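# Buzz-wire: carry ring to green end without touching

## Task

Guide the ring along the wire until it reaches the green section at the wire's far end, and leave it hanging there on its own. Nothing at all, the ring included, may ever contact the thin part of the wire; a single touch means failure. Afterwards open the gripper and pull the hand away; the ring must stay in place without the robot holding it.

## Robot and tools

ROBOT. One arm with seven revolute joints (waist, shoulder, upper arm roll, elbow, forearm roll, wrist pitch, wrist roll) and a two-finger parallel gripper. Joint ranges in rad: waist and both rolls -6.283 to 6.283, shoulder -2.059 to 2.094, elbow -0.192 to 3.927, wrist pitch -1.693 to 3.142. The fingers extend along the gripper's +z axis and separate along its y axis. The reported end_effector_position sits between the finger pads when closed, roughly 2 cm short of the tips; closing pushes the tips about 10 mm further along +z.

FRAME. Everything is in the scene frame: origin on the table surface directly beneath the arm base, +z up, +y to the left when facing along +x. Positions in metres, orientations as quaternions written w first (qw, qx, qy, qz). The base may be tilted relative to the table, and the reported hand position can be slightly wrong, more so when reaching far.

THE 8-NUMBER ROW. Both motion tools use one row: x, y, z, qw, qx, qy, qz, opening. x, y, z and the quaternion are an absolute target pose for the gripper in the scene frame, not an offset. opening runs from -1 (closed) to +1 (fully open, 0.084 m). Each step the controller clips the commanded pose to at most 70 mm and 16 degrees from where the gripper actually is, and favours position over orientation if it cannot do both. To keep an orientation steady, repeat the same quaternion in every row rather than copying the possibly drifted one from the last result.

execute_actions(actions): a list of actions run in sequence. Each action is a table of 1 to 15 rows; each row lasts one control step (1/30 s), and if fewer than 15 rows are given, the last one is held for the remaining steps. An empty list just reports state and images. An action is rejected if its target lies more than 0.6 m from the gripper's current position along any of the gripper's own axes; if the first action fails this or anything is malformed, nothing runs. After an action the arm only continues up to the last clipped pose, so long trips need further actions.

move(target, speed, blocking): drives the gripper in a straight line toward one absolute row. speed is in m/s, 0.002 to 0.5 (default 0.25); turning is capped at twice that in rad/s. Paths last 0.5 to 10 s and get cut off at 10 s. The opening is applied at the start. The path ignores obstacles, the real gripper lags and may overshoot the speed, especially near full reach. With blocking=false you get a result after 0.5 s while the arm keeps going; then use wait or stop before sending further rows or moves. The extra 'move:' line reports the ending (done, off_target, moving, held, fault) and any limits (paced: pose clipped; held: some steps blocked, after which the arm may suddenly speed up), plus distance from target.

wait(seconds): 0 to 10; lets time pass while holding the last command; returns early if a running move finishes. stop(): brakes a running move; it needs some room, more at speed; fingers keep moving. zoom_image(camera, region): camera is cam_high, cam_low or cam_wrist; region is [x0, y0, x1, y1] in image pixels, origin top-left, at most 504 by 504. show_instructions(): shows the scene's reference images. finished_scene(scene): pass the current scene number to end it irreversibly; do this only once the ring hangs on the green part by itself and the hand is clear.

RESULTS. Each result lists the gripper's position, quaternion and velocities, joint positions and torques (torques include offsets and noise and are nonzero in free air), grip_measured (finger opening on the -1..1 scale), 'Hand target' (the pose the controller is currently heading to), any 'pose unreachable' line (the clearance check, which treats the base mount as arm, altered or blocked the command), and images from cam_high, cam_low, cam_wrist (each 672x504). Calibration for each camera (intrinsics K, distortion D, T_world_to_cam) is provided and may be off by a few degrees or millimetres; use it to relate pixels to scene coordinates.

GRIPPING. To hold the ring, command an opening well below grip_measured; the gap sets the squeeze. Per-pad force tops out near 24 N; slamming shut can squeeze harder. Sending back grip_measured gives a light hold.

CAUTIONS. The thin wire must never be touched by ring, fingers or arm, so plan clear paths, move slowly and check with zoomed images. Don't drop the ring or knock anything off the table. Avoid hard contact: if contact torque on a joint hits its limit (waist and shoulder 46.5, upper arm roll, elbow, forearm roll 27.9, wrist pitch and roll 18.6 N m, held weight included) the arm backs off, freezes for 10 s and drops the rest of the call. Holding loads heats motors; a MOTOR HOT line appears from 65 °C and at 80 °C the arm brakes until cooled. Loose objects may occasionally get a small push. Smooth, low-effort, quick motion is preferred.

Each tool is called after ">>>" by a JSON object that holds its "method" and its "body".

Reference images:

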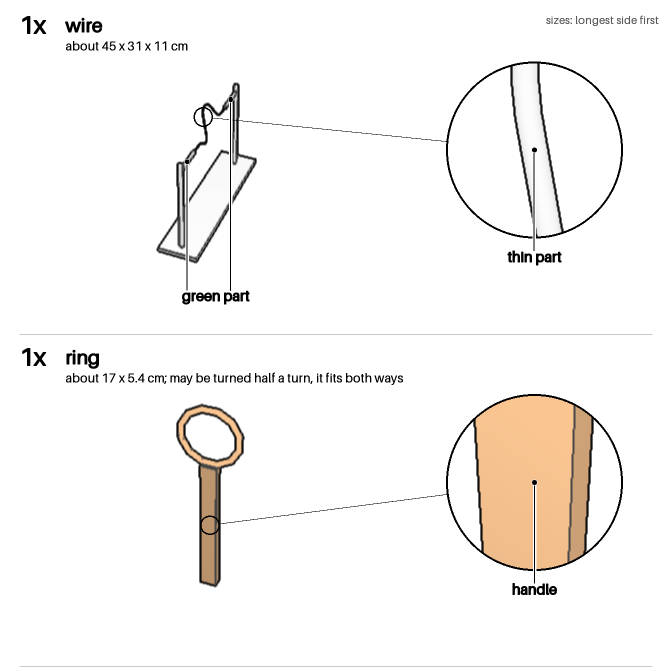

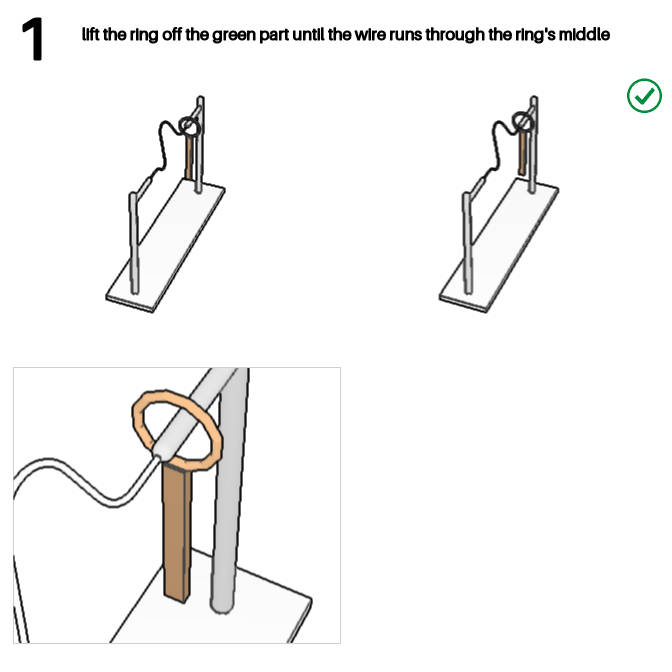

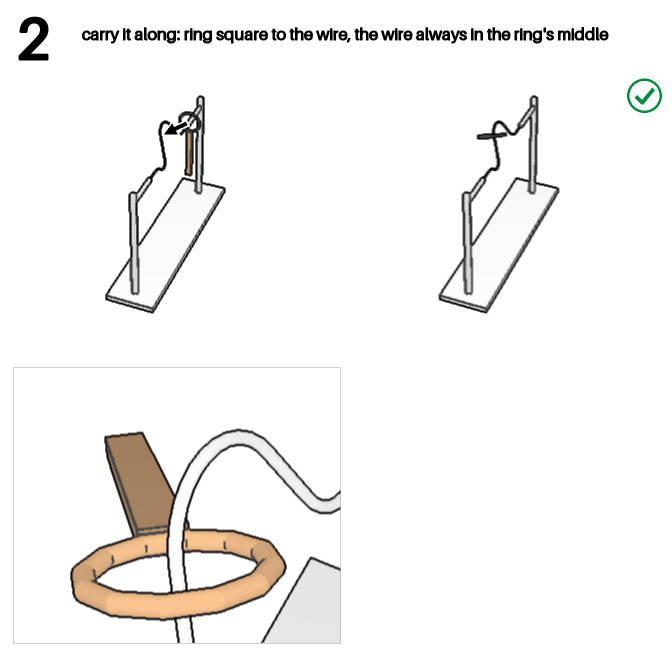

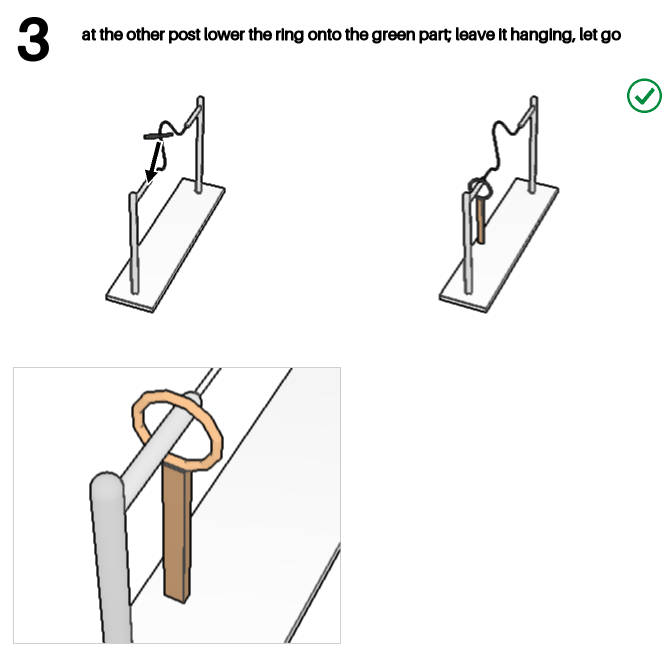

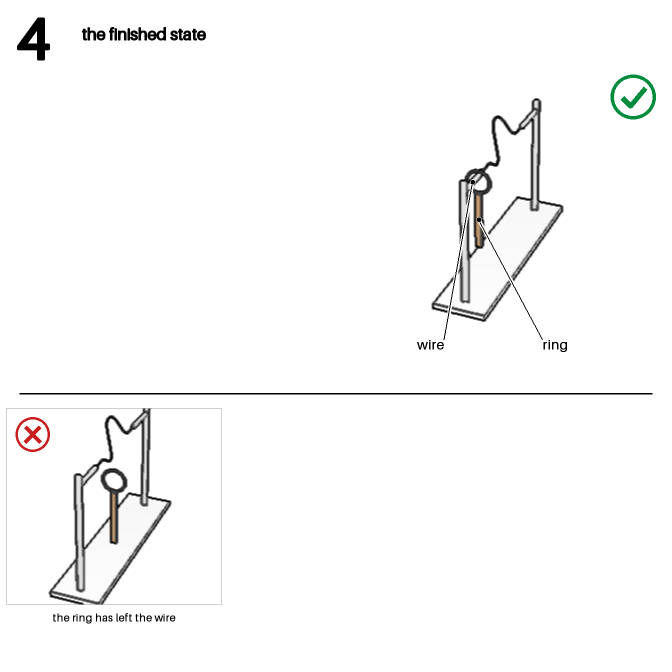

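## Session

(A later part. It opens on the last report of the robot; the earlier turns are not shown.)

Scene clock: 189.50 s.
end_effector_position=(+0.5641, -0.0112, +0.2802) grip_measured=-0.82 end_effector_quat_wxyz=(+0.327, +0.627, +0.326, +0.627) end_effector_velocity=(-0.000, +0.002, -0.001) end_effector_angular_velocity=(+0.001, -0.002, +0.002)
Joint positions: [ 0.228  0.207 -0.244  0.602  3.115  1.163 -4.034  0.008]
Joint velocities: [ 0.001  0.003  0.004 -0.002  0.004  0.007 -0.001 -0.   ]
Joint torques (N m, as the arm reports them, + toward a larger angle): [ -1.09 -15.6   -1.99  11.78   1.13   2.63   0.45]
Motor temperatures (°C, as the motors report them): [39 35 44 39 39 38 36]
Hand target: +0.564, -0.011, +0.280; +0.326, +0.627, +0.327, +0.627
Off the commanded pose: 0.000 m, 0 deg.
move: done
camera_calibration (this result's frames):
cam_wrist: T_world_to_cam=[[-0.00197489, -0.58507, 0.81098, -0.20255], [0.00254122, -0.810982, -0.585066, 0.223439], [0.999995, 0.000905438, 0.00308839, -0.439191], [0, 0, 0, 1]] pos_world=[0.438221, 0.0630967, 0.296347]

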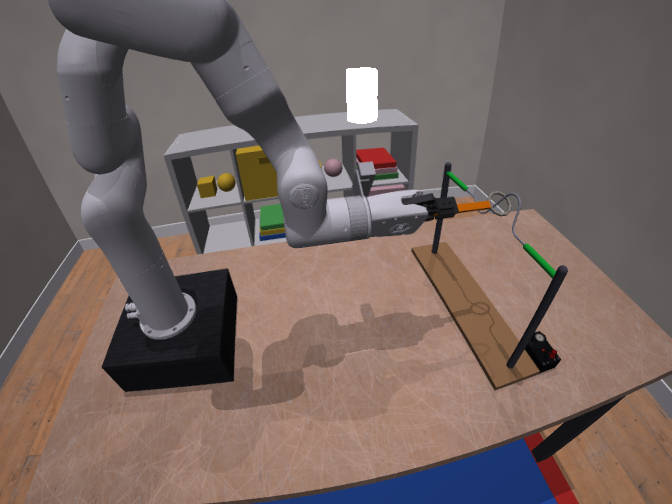

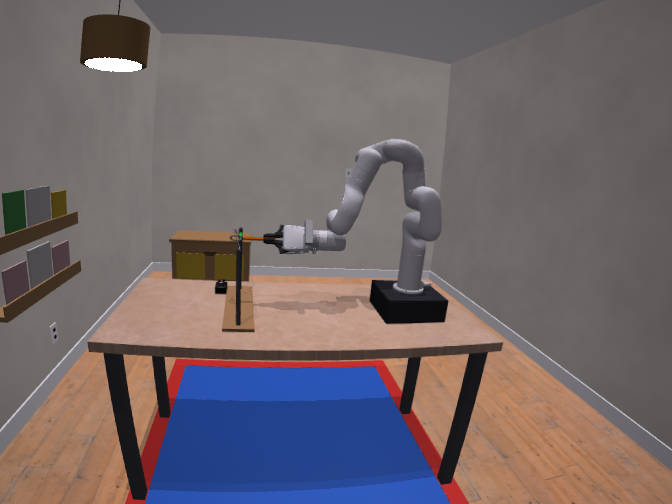

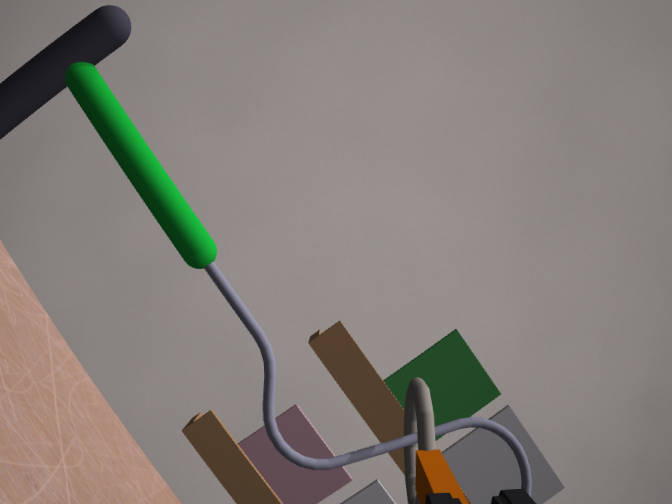

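>>> {"method": "move", "body": {"target": [0.555,0.003,0.258,0.3265,0.6272,0.3265,0.6272,-1], "speed": 0.04}}

>>> {"method": "move", "body": {"target": [0.552,0.011,0.249,0.183,0.683,0.183,0.683,-1], "speed": 0.1}}

>>> {"method": "move", "body": {"target": [0.551,0.021,0.246,0,0.7071,0,0.7071,-1], "speed": 0.1}}

>>> {"method": "zoom_image", "body": {"camera": "cam_low", "region": [210, 210, 280, 280]}}

>>> {"method": "zoom_image", "body": {"camera": "cam_high", "region": [440, 140, 540, 240]}}

Scene clock: 194.50 s.
end_effector_position=(+0.5551, +0.0028, +0.2582) grip_measured=-0.82 end_effector_quat_wxyz=(+0.327, +0.627, +0.326, +0.627) end_effector_velocity=(+0.000, +0.001, -0.000) end_effector_angular_velocity=(+0.000, -0.004, -0.000)
Joint positions: [ 0.248  0.259 -0.219  0.574  3.165  1.241 -4.045  0.008]
Joint velocities: [ 0.001  0.004  0.001 -0.     0.003  0.007 -0.    -0.   ]
Joint torques (N m, as the arm reports them, + toward a larger angle): [ -1.18 -15.38  -1.59  10.74   1.37   2.28   0.48]
Motor temperatures (°C, as the motors report them): [39 35 44 39 39 38 36]
Hand target: +0.555, +0.003, +0.258; +0.326, +0.627, +0.326, +0.627
Off the commanded pose: 0.000 m, 0 deg.
move: done
camera_calibration (this result's frames):
cam_wrist: T_world_to_cam=[[-0.00196483, -0.585084, 0.810971, -0.176534], [0.00251366, -0.810973, -0.585079, 0.221935], [0.999995, 0.000888923, 0.00306412, -0.43011], [0, 0, 0, 1]] pos_world=[0.429203, 0.0770786, 0.274331]

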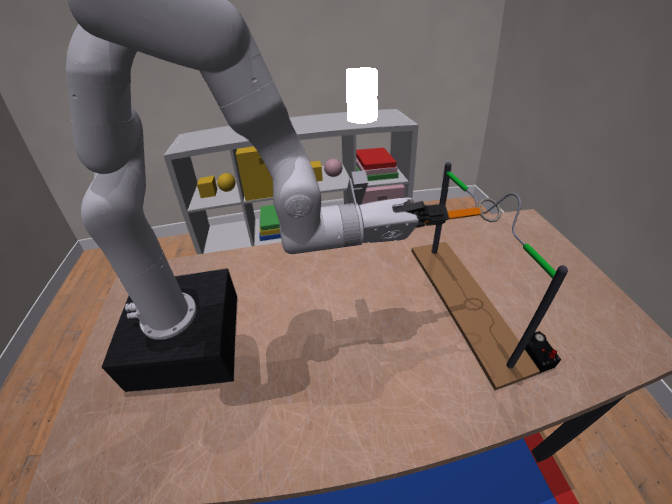

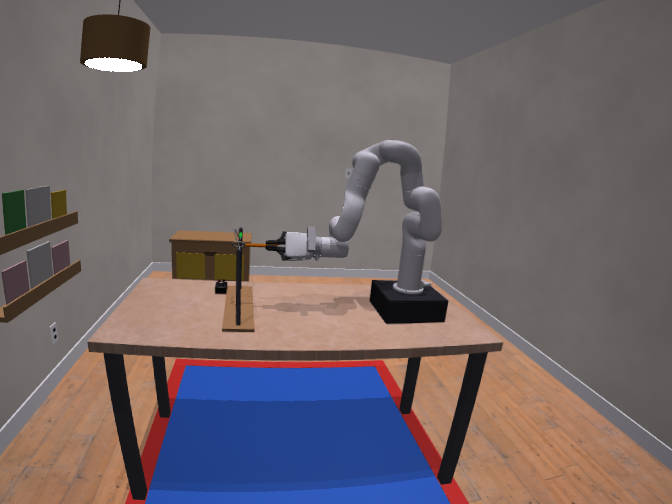

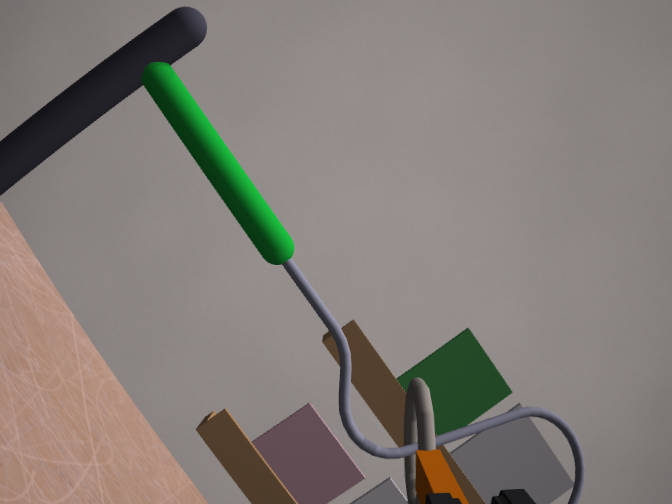

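Scene clock: 197.03 s.
end_effector_position=(+0.5520, +0.0110, +0.2490) grip_measured=-0.82 end_effector_quat_wxyz=(+0.183, +0.683, +0.183, +0.683) end_effector_velocity=(-0.001, -0.001, -0.001) end_effector_angular_velocity=(+0.010, +0.001, -0.003)
Joint positions: [ 0.208  0.282 -0.155  0.567  3.189  1.273 -3.629  0.008]
Joint velocities: [-0.001  0.     0.    -0.002  0.002  0.001  0.009 -0.   ]
Joint torques (N m, as the arm reports them, + toward a larger angle): [ -1.65 -15.15  -1.64  10.55   1.44   2.46   0.37]
Motor temperatures (°C, as the motors report them): [39 35 44 39 39 38 36]
Hand target: +0.552, +0.011, +0.249; +0.183, +0.683, +0.183, +0.683
Off the commanded pose: 0.000 m, 0 deg.
move: done
camera_calibration (this result's frames):
cam_wrist: T_world_to_cam=[[-0.0018305, -0.872465, 0.488673, -0.080982], [0.00250466, -0.488676, -0.872462, 0.291209], [0.999995, -0.000373082, 0.00307976, -0.426966], [0, 0, 0, 1]] pos_world=[0.426087, 0.0714936, 0.294958]

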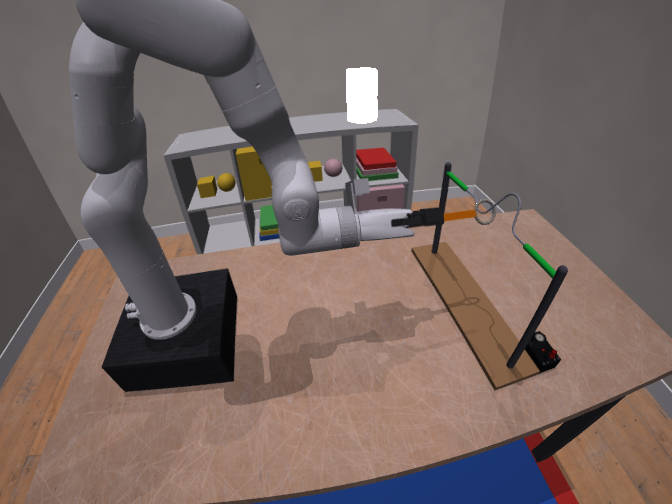

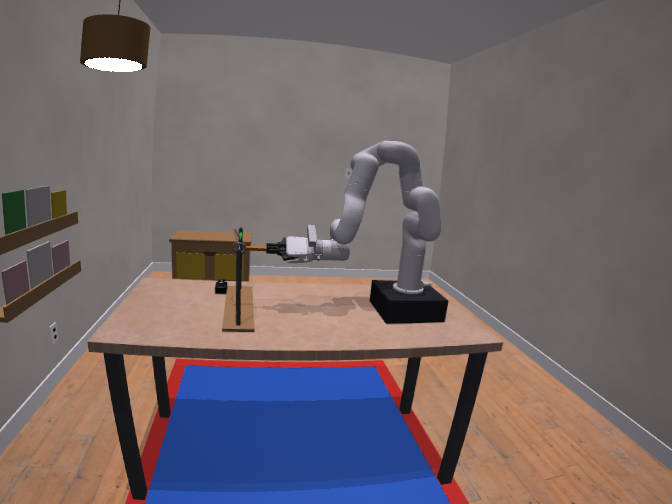

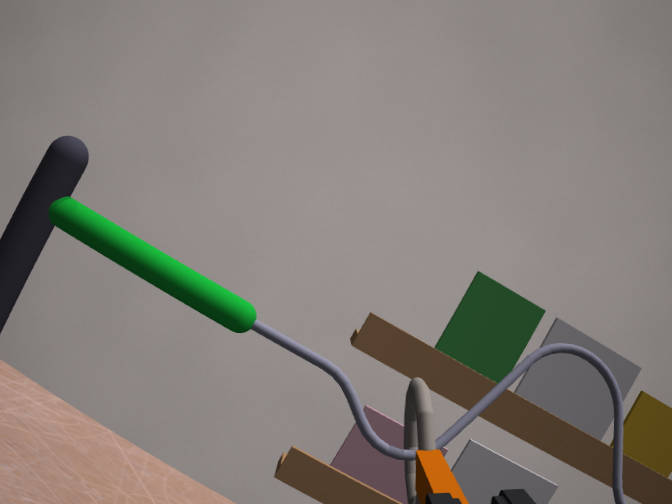

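Scene clock: 200.00 s.
end_effector_position=(+0.5510, +0.0210, +0.2460) grip_measured=-0.82 end_effector_quat_wxyz=(+0.000, +0.707, +0.000, +0.707) end_effector_velocity=(-0.000, +0.001, -0.000) end_effector_angular_velocity=(+0.010, -0.000, +0.002)
Joint positions: [ 0.159  0.289 -0.079  0.566  3.214  1.284 -3.132  0.008]
Joint velocities: [-0.001  0.     0.003 -0.    -0.001  0.     0.01  -0.   ]
Joint torques (N m, as the arm reports them, + toward a larger angle): [ -1.29 -15.43  -1.74  10.84   1.43   2.7    0.45]
Motor temperatures (°C, as the motors report them): [39 35 44 39 39 38 36]
Hand target: +0.551, +0.021, +0.246; +0.000, +0.707, +0.000, +0.707
Off the commanded pose: 0.000 m, 0 deg.
move: done
camera_calibration (this result's frames):
cam_wrist: T_world_to_cam=[[-0.00180746, -0.999914, -0.0129862, 0.0552964], [0.00250858, 0.0129816, -0.999913, 0.314305], [0.999995, -0.00183988, 0.0024849, -0.425742], [0, 0, 0, 1]] pos_world=[0.425052, 0.0504281, 0.316054]

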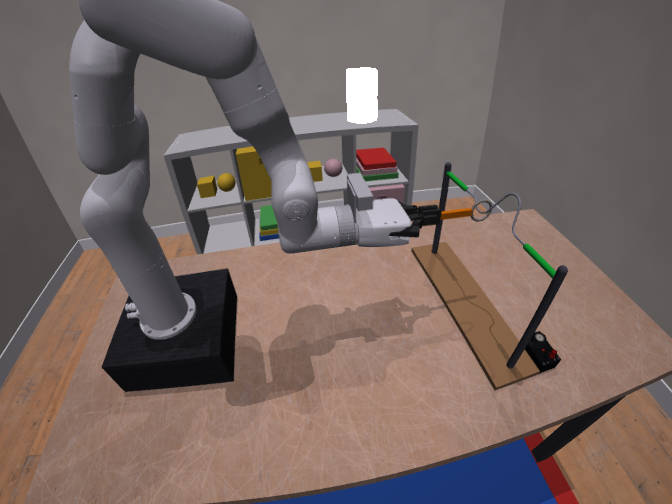

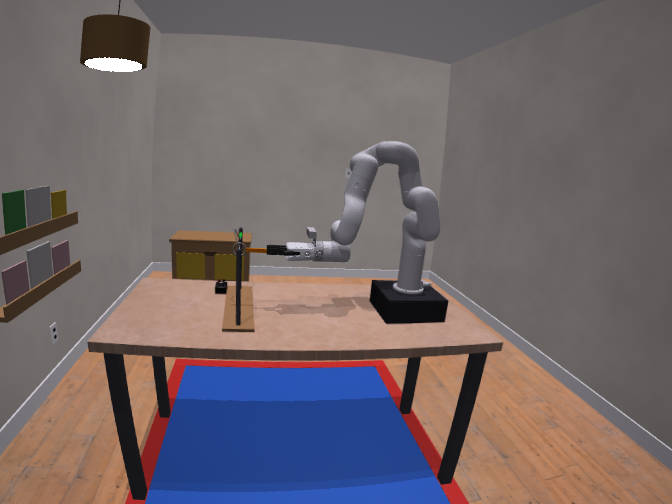

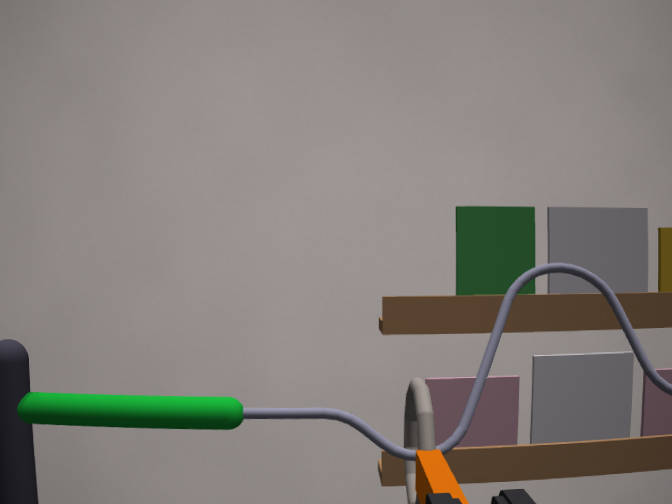

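Region (210, 210, 280, 280) of cam_low's 672x504 image, scaled by 7.200, with more detail than that image has.

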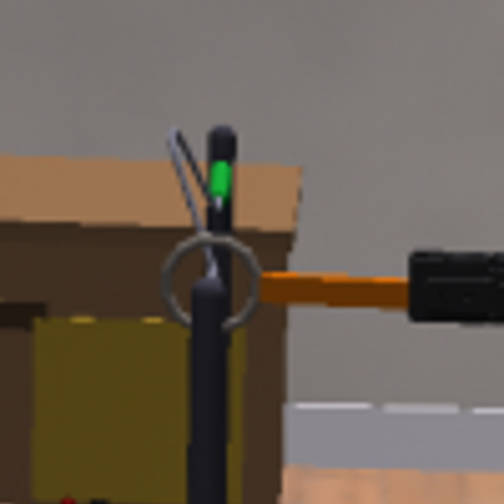

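Region (440, 140, 540, 240) of cam_high's 672x504 image, scaled by 5.040, with more detail than that image has.

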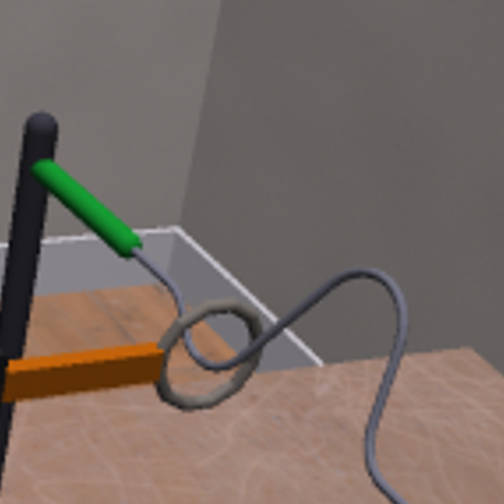

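>>> {"method": "move", "body": {"target": [0.552,0.031,0.248,-0.183,0.683,-0.183,0.683,-1], "speed": 0.1}}

>>> {"method": "move", "body": {"target": [0.555,0.042,0.2545,-0.183,0.683,-0.183,0.683,-1], "speed": 0.04}}

>>> {"method": "move", "body": {"target": [0.557,0.054,0.258,0,0.7071,0,0.7071,-1], "speed": 0.1}}

>>> {"method": "zoom_image", "body": {"camera": "cam_low", "region": [210, 210, 280, 280]}}

Scene clock: 208.07 s.
end_effector_position=(+0.5520, +0.0310, +0.2480) grip_measured=-0.82 end_effector_quat_wxyz=(-0.183, +0.683, -0.183, +0.683) end_effector_velocity=(-0.000, +0.001, -0.000) end_effector_angular_velocity=(+0.009, +0.001, +0.002)
Joint positions: [ 0.109  0.284 -0.003  0.57   3.237  1.277 -2.637  0.008]
Joint velocities: [-0.001  0.     0.002 -0.    -0.001 -0.     0.008 -0.   ]
Joint torques (N m, as the arm reports them, + toward a larger angle): [ -0.76 -16.22  -1.25  10.65   1.35   2.45   0.41]
Motor temperatures (°C, as the motors report them): [39 35 44 39 39 38 36]
Hand target: +0.552, +0.031, +0.248; -0.183, +0.683, -0.183, +0.683
Off the commanded pose: 0.000 m, 0 deg.
move: done
camera_calibration (this result's frames):
cam_wrist: T_world_to_cam=[[-0.00180353, -0.859467, -0.511189, 0.184536], [0.00250138, 0.511184, -0.859468, 0.265901], [0.999995, -0.00282875, 0.00122792, -0.426365], [0, 0, 0, 1]] pos_world=[0.426031, 0.0214724, 0.32339]

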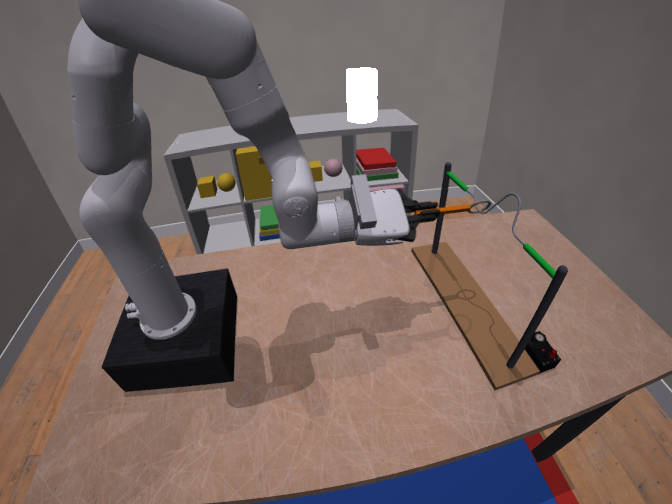

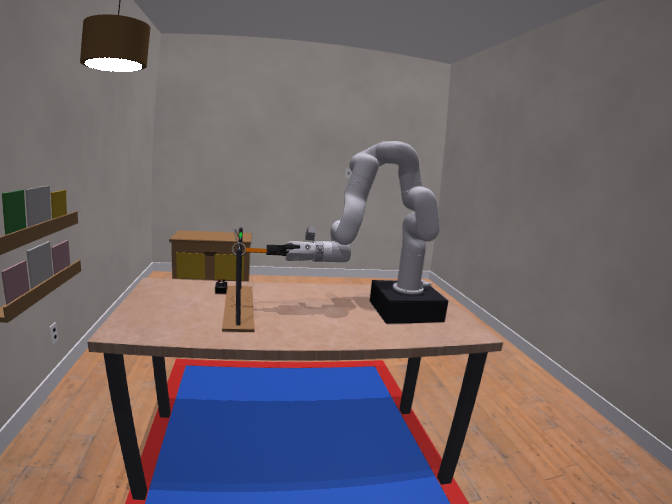

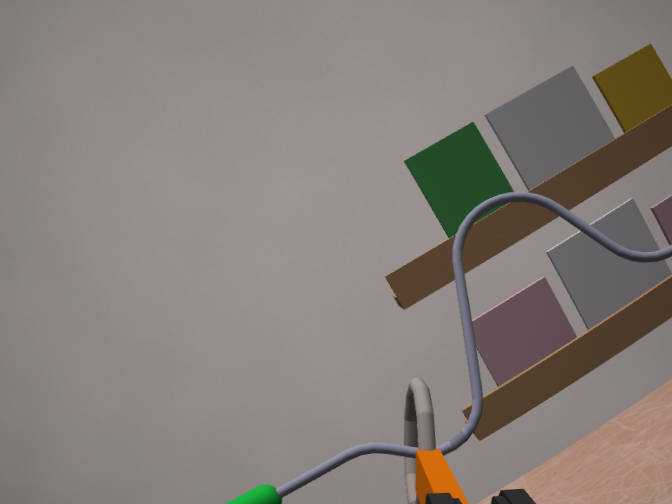

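Scene clock: 208.83 s.
end_effector_position=(+0.5549, +0.0418, +0.2544) grip_measured=-0.82 end_effector_quat_wxyz=(-0.183, +0.683, -0.183, +0.683) end_effector_velocity=(+0.000, +0.000, +0.000) end_effector_angular_velocity=(-0.001, +0.002, -0.002)
Joint positions: [ 0.123  0.269  0.012  0.582  3.269  1.253 -2.653  0.008]
Joint velocities: [ 0.002 -0.001  0.     0.002  0.004 -0.004 -0.003  0.   ]
Joint torques (N m, as the arm reports them, + toward a larger angle): [ -1.03 -15.96  -0.89  10.9    1.4    2.71   0.41]
Motor temperatures (°C, as the motors report them): [39 35 44 39 39 38 36]
Hand target: +0.555, +0.042, +0.255; -0.183, +0.683, -0.183, +0.683
Off the commanded pose: 0.000 m, 0 deg.
move: done
camera_calibration (this result's frames):
cam_wrist: T_world_to_cam=[[-0.00182446, -0.858885, -0.512166, 0.197361], [0.00244991, 0.512161, -0.858886, 0.265669], [0.999995, -0.00282176, 0.00116978, -0.429246], [0, 0, 0, 1]] pos_world=[0.428953, 0.0322333, 0.329763]

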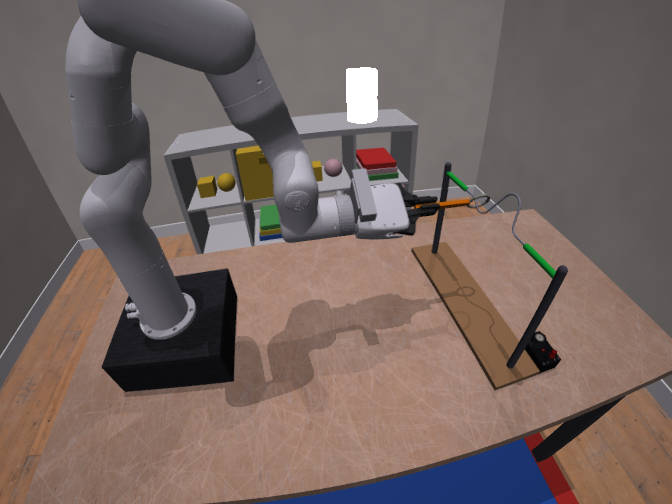

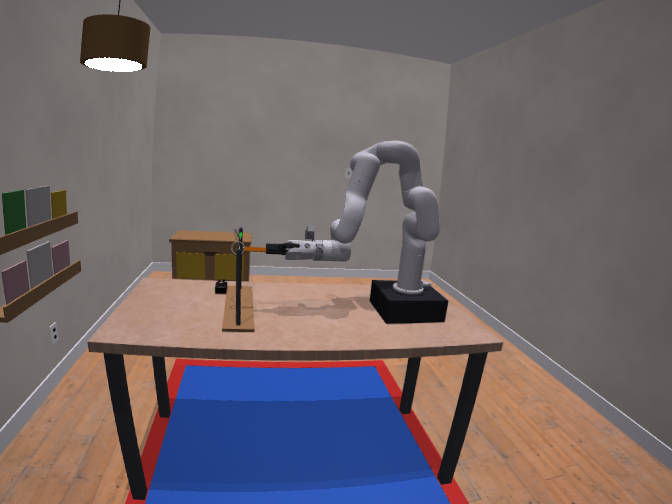

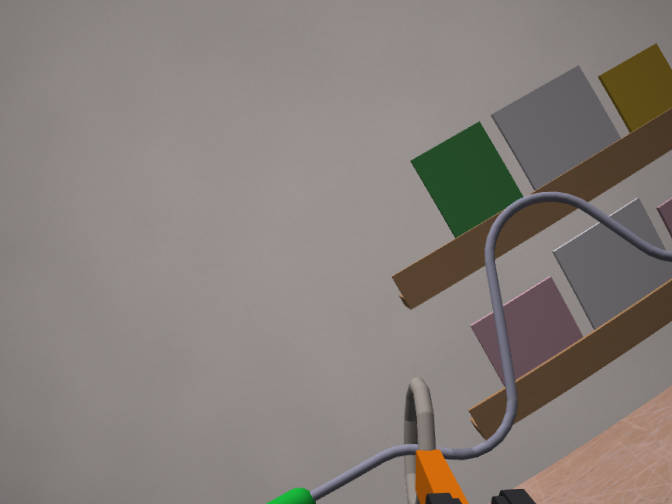

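Scene clock: 211.80 s.
end_effector_position=(+0.5569, +0.0540, +0.2580) grip_measured=-0.82 end_effector_quat_wxyz=(-0.000, +0.707, -0.000, +0.707) end_effector_velocity=(+0.000, +0.000, +0.000) end_effector_angular_velocity=(-0.011, +0.000, -0.000)
Joint positions: [ 0.199  0.265 -0.027  0.594  3.31   1.237 -3.18   0.008]
Joint velocities: [ 0.001  0.    -0.001  0.     0.001 -0.    -0.011  0.   ]
Joint torques (N m, as the arm reports them, + toward a larger angle): [ -0.48 -16.59  -1.04  10.78   1.5    2.58   0.66]
Motor temperatures (°C, as the motors report them): [39 35 44 39 39 38 36]
Hand target: +0.557, +0.054, +0.258; -0.000, +0.707, -0.000, +0.707
Off the commanded pose: 0.000 m, 0 deg.
move: done
camera_calibration (this result's frames):
cam_wrist: T_world_to_cam=[[-0.00174425, -0.999882, -0.0152917, 0.0890523], [0.00246182, 0.0152874, -0.99988, 0.325722], [0.999995, -0.00178168, 0.00243486, -0.431656], [0, 0, 0, 1]] pos_world=[0.431007, 0.0832932, 0.328095]

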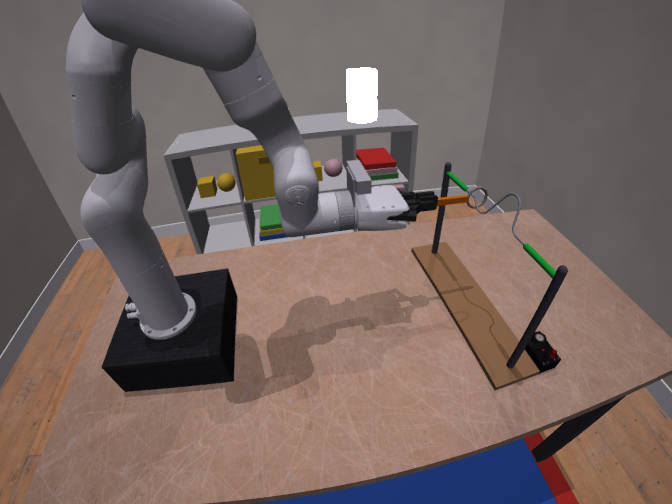

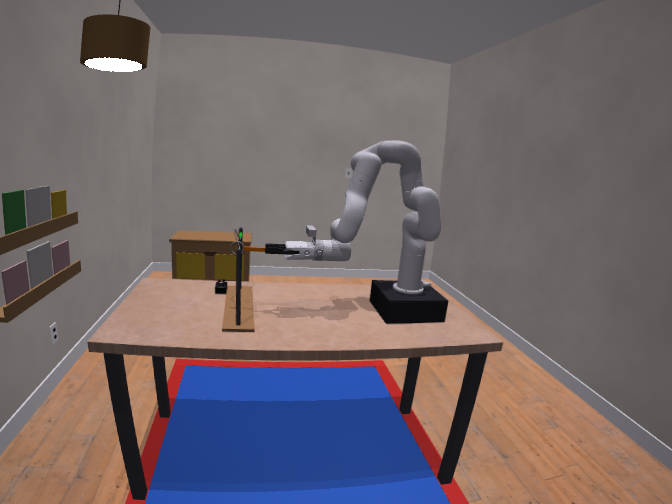

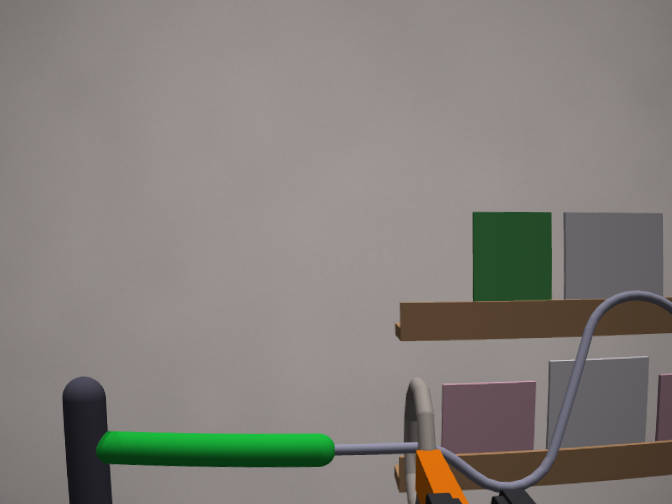

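Region (210, 210, 280, 280) of cam_low's 672x504 image, scaled by 7.200, with more detail than that image has.

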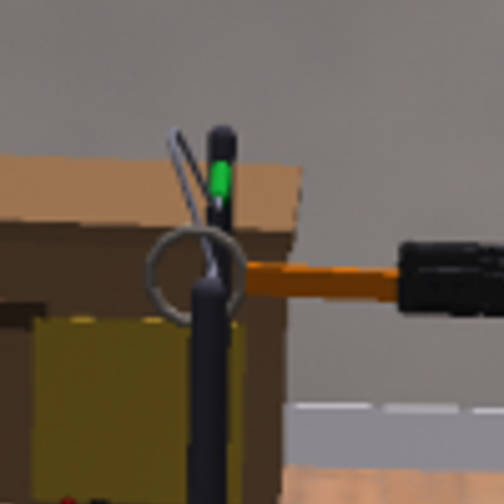

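>>> {"method": "move", "body": {"target": [0.550,0.07,0.258,0,0.7071,0,0.7071,-1], "speed": 0.04}}

>>> {"method": "move", "body": {"target": [0.549,0.122,0.258,0,0.7071,0,0.7071,-1], "speed": 0.06}}

>>> {"method": "zoom_image", "body": {"camera": "cam_low", "region": [200, 200, 300, 300]}}

Scene clock: 214.97 s.
end_effector_position=(+0.5500, +0.0697, +0.2580) grip_measured=-0.82 end_effector_quat_wxyz=(+0.000, +0.707, -0.000, +0.707) end_effector_velocity=(-0.001, +0.001, +0.000) end_effector_angular_velocity=(-0.001, -0.001, -0.003)
Joint positions: [ 0.224  0.255 -0.003  0.579  3.361  1.246 -3.202  0.008]
Joint velocities: [ 0.002 -0.001  0.001 -0.001  0.007  0.001 -0.003 -0.   ]
Joint torques (N m, as the arm reports them, + toward a larger angle): [ -0.91 -16.1   -1.02  11.05   1.16   2.55   0.48]
Motor temperatures (°C, as the motors report them): [39 35 44 39 39 38 36]
Hand target: +0.550, +0.070, +0.258; -0.000, +0.707, -0.000, +0.707
Off the commanded pose: 0.000 m, 0 deg.
move: done
camera_calibration (this result's frames):
cam_wrist: T_world_to_cam=[[-0.00188433, -0.999898, -0.0141434, 0.104546], [0.00249884, 0.0141386, -0.999897, 0.325569], [0.999995, -0.00191948, 0.00247195, -0.424731], [0, 0, 0, 1]] pos_world=[0.424112, 0.0991169, 0.328064]

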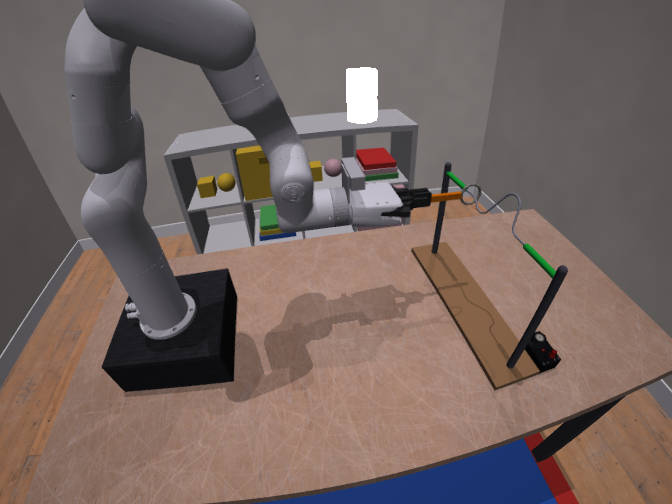

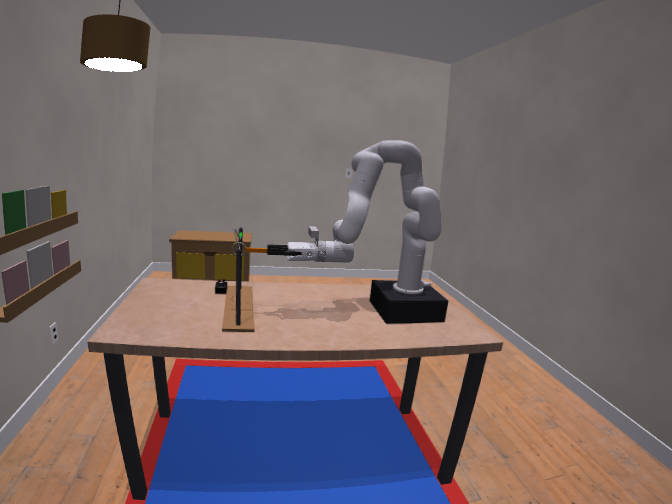

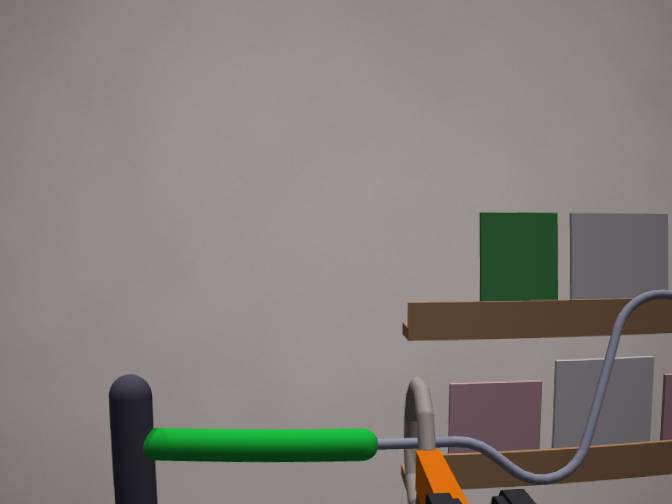

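Scene clock: 216.20 s.
end_effector_position=(+0.5488, +0.1216, +0.2580) grip_measured=-0.82 end_effector_quat_wxyz=(-0.000, +0.707, -0.000, +0.707) end_effector_velocity=(-0.000, +0.002, -0.001) end_effector_angular_velocity=(-0.001, +0.001, +0.001)
Joint positions: [ 0.296  0.281  0.071  0.62   3.511  1.25  -3.273  0.008]
Joint velocities: [ 0.003  0.002  0.003  0.001  0.005  0.    -0.003  0.   ]
Joint torques (N m, as the arm reports them, + toward a larger angle): [ -0.74 -16.3   -1.13  10.95   1.33   2.42   0.46]
Motor temperatures (°C, as the motors report them): [39 35 44 39 39 38 36]
Hand target: +0.549, +0.122, +0.258; -0.000, +0.707, -0.000, +0.707
Off the commanded pose: 0.000 m, 0 deg.
move: done
camera_calibration (this result's frames):
cam_wrist: T_world_to_cam=[[-0.00198449, -0.999895, -0.0143215, 0.156553], [0.00232739, 0.0143168, -0.999895, 0.324908], [0.999995, -0.00201762, 0.00229874, -0.423335], [0, 0, 0, 1]] pos_world=[0.422887, 0.151031, 0.328089]

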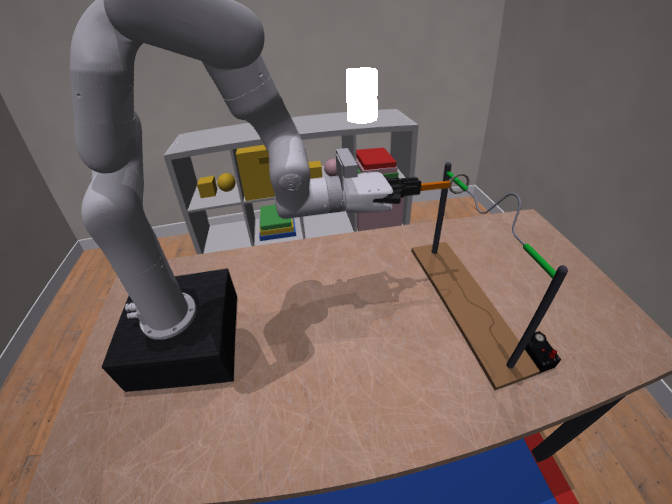

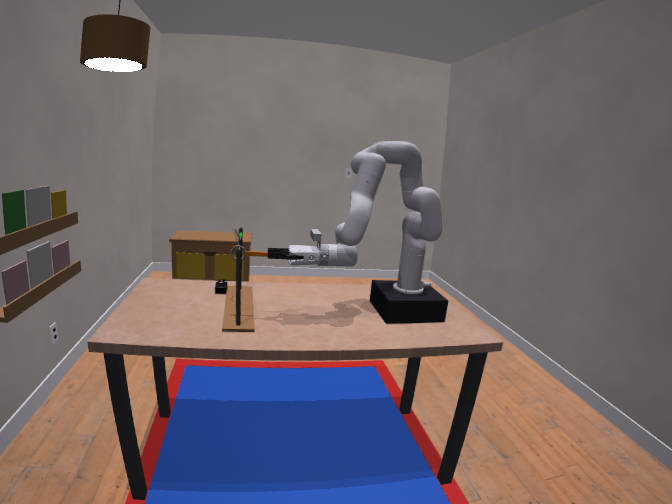

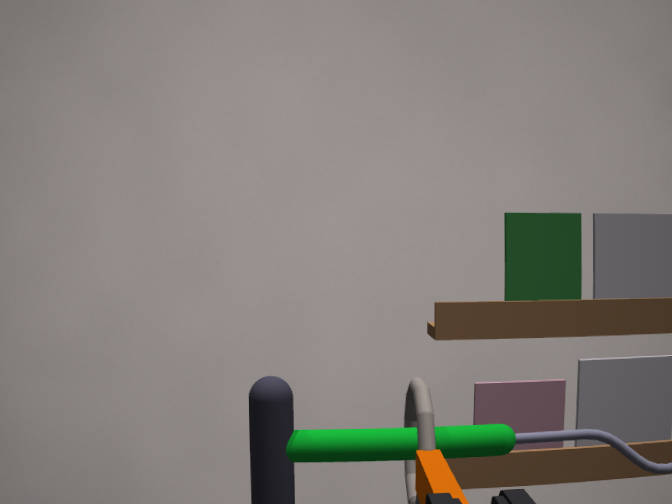

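Region (200, 200, 300, 300) of cam_low's 672x504 image, scaled by 5.040, with more detail than that image has.

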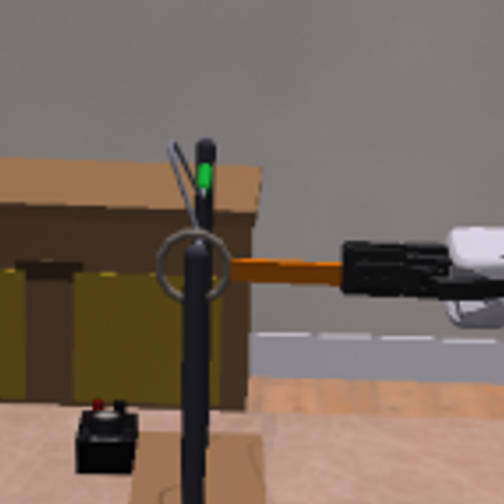

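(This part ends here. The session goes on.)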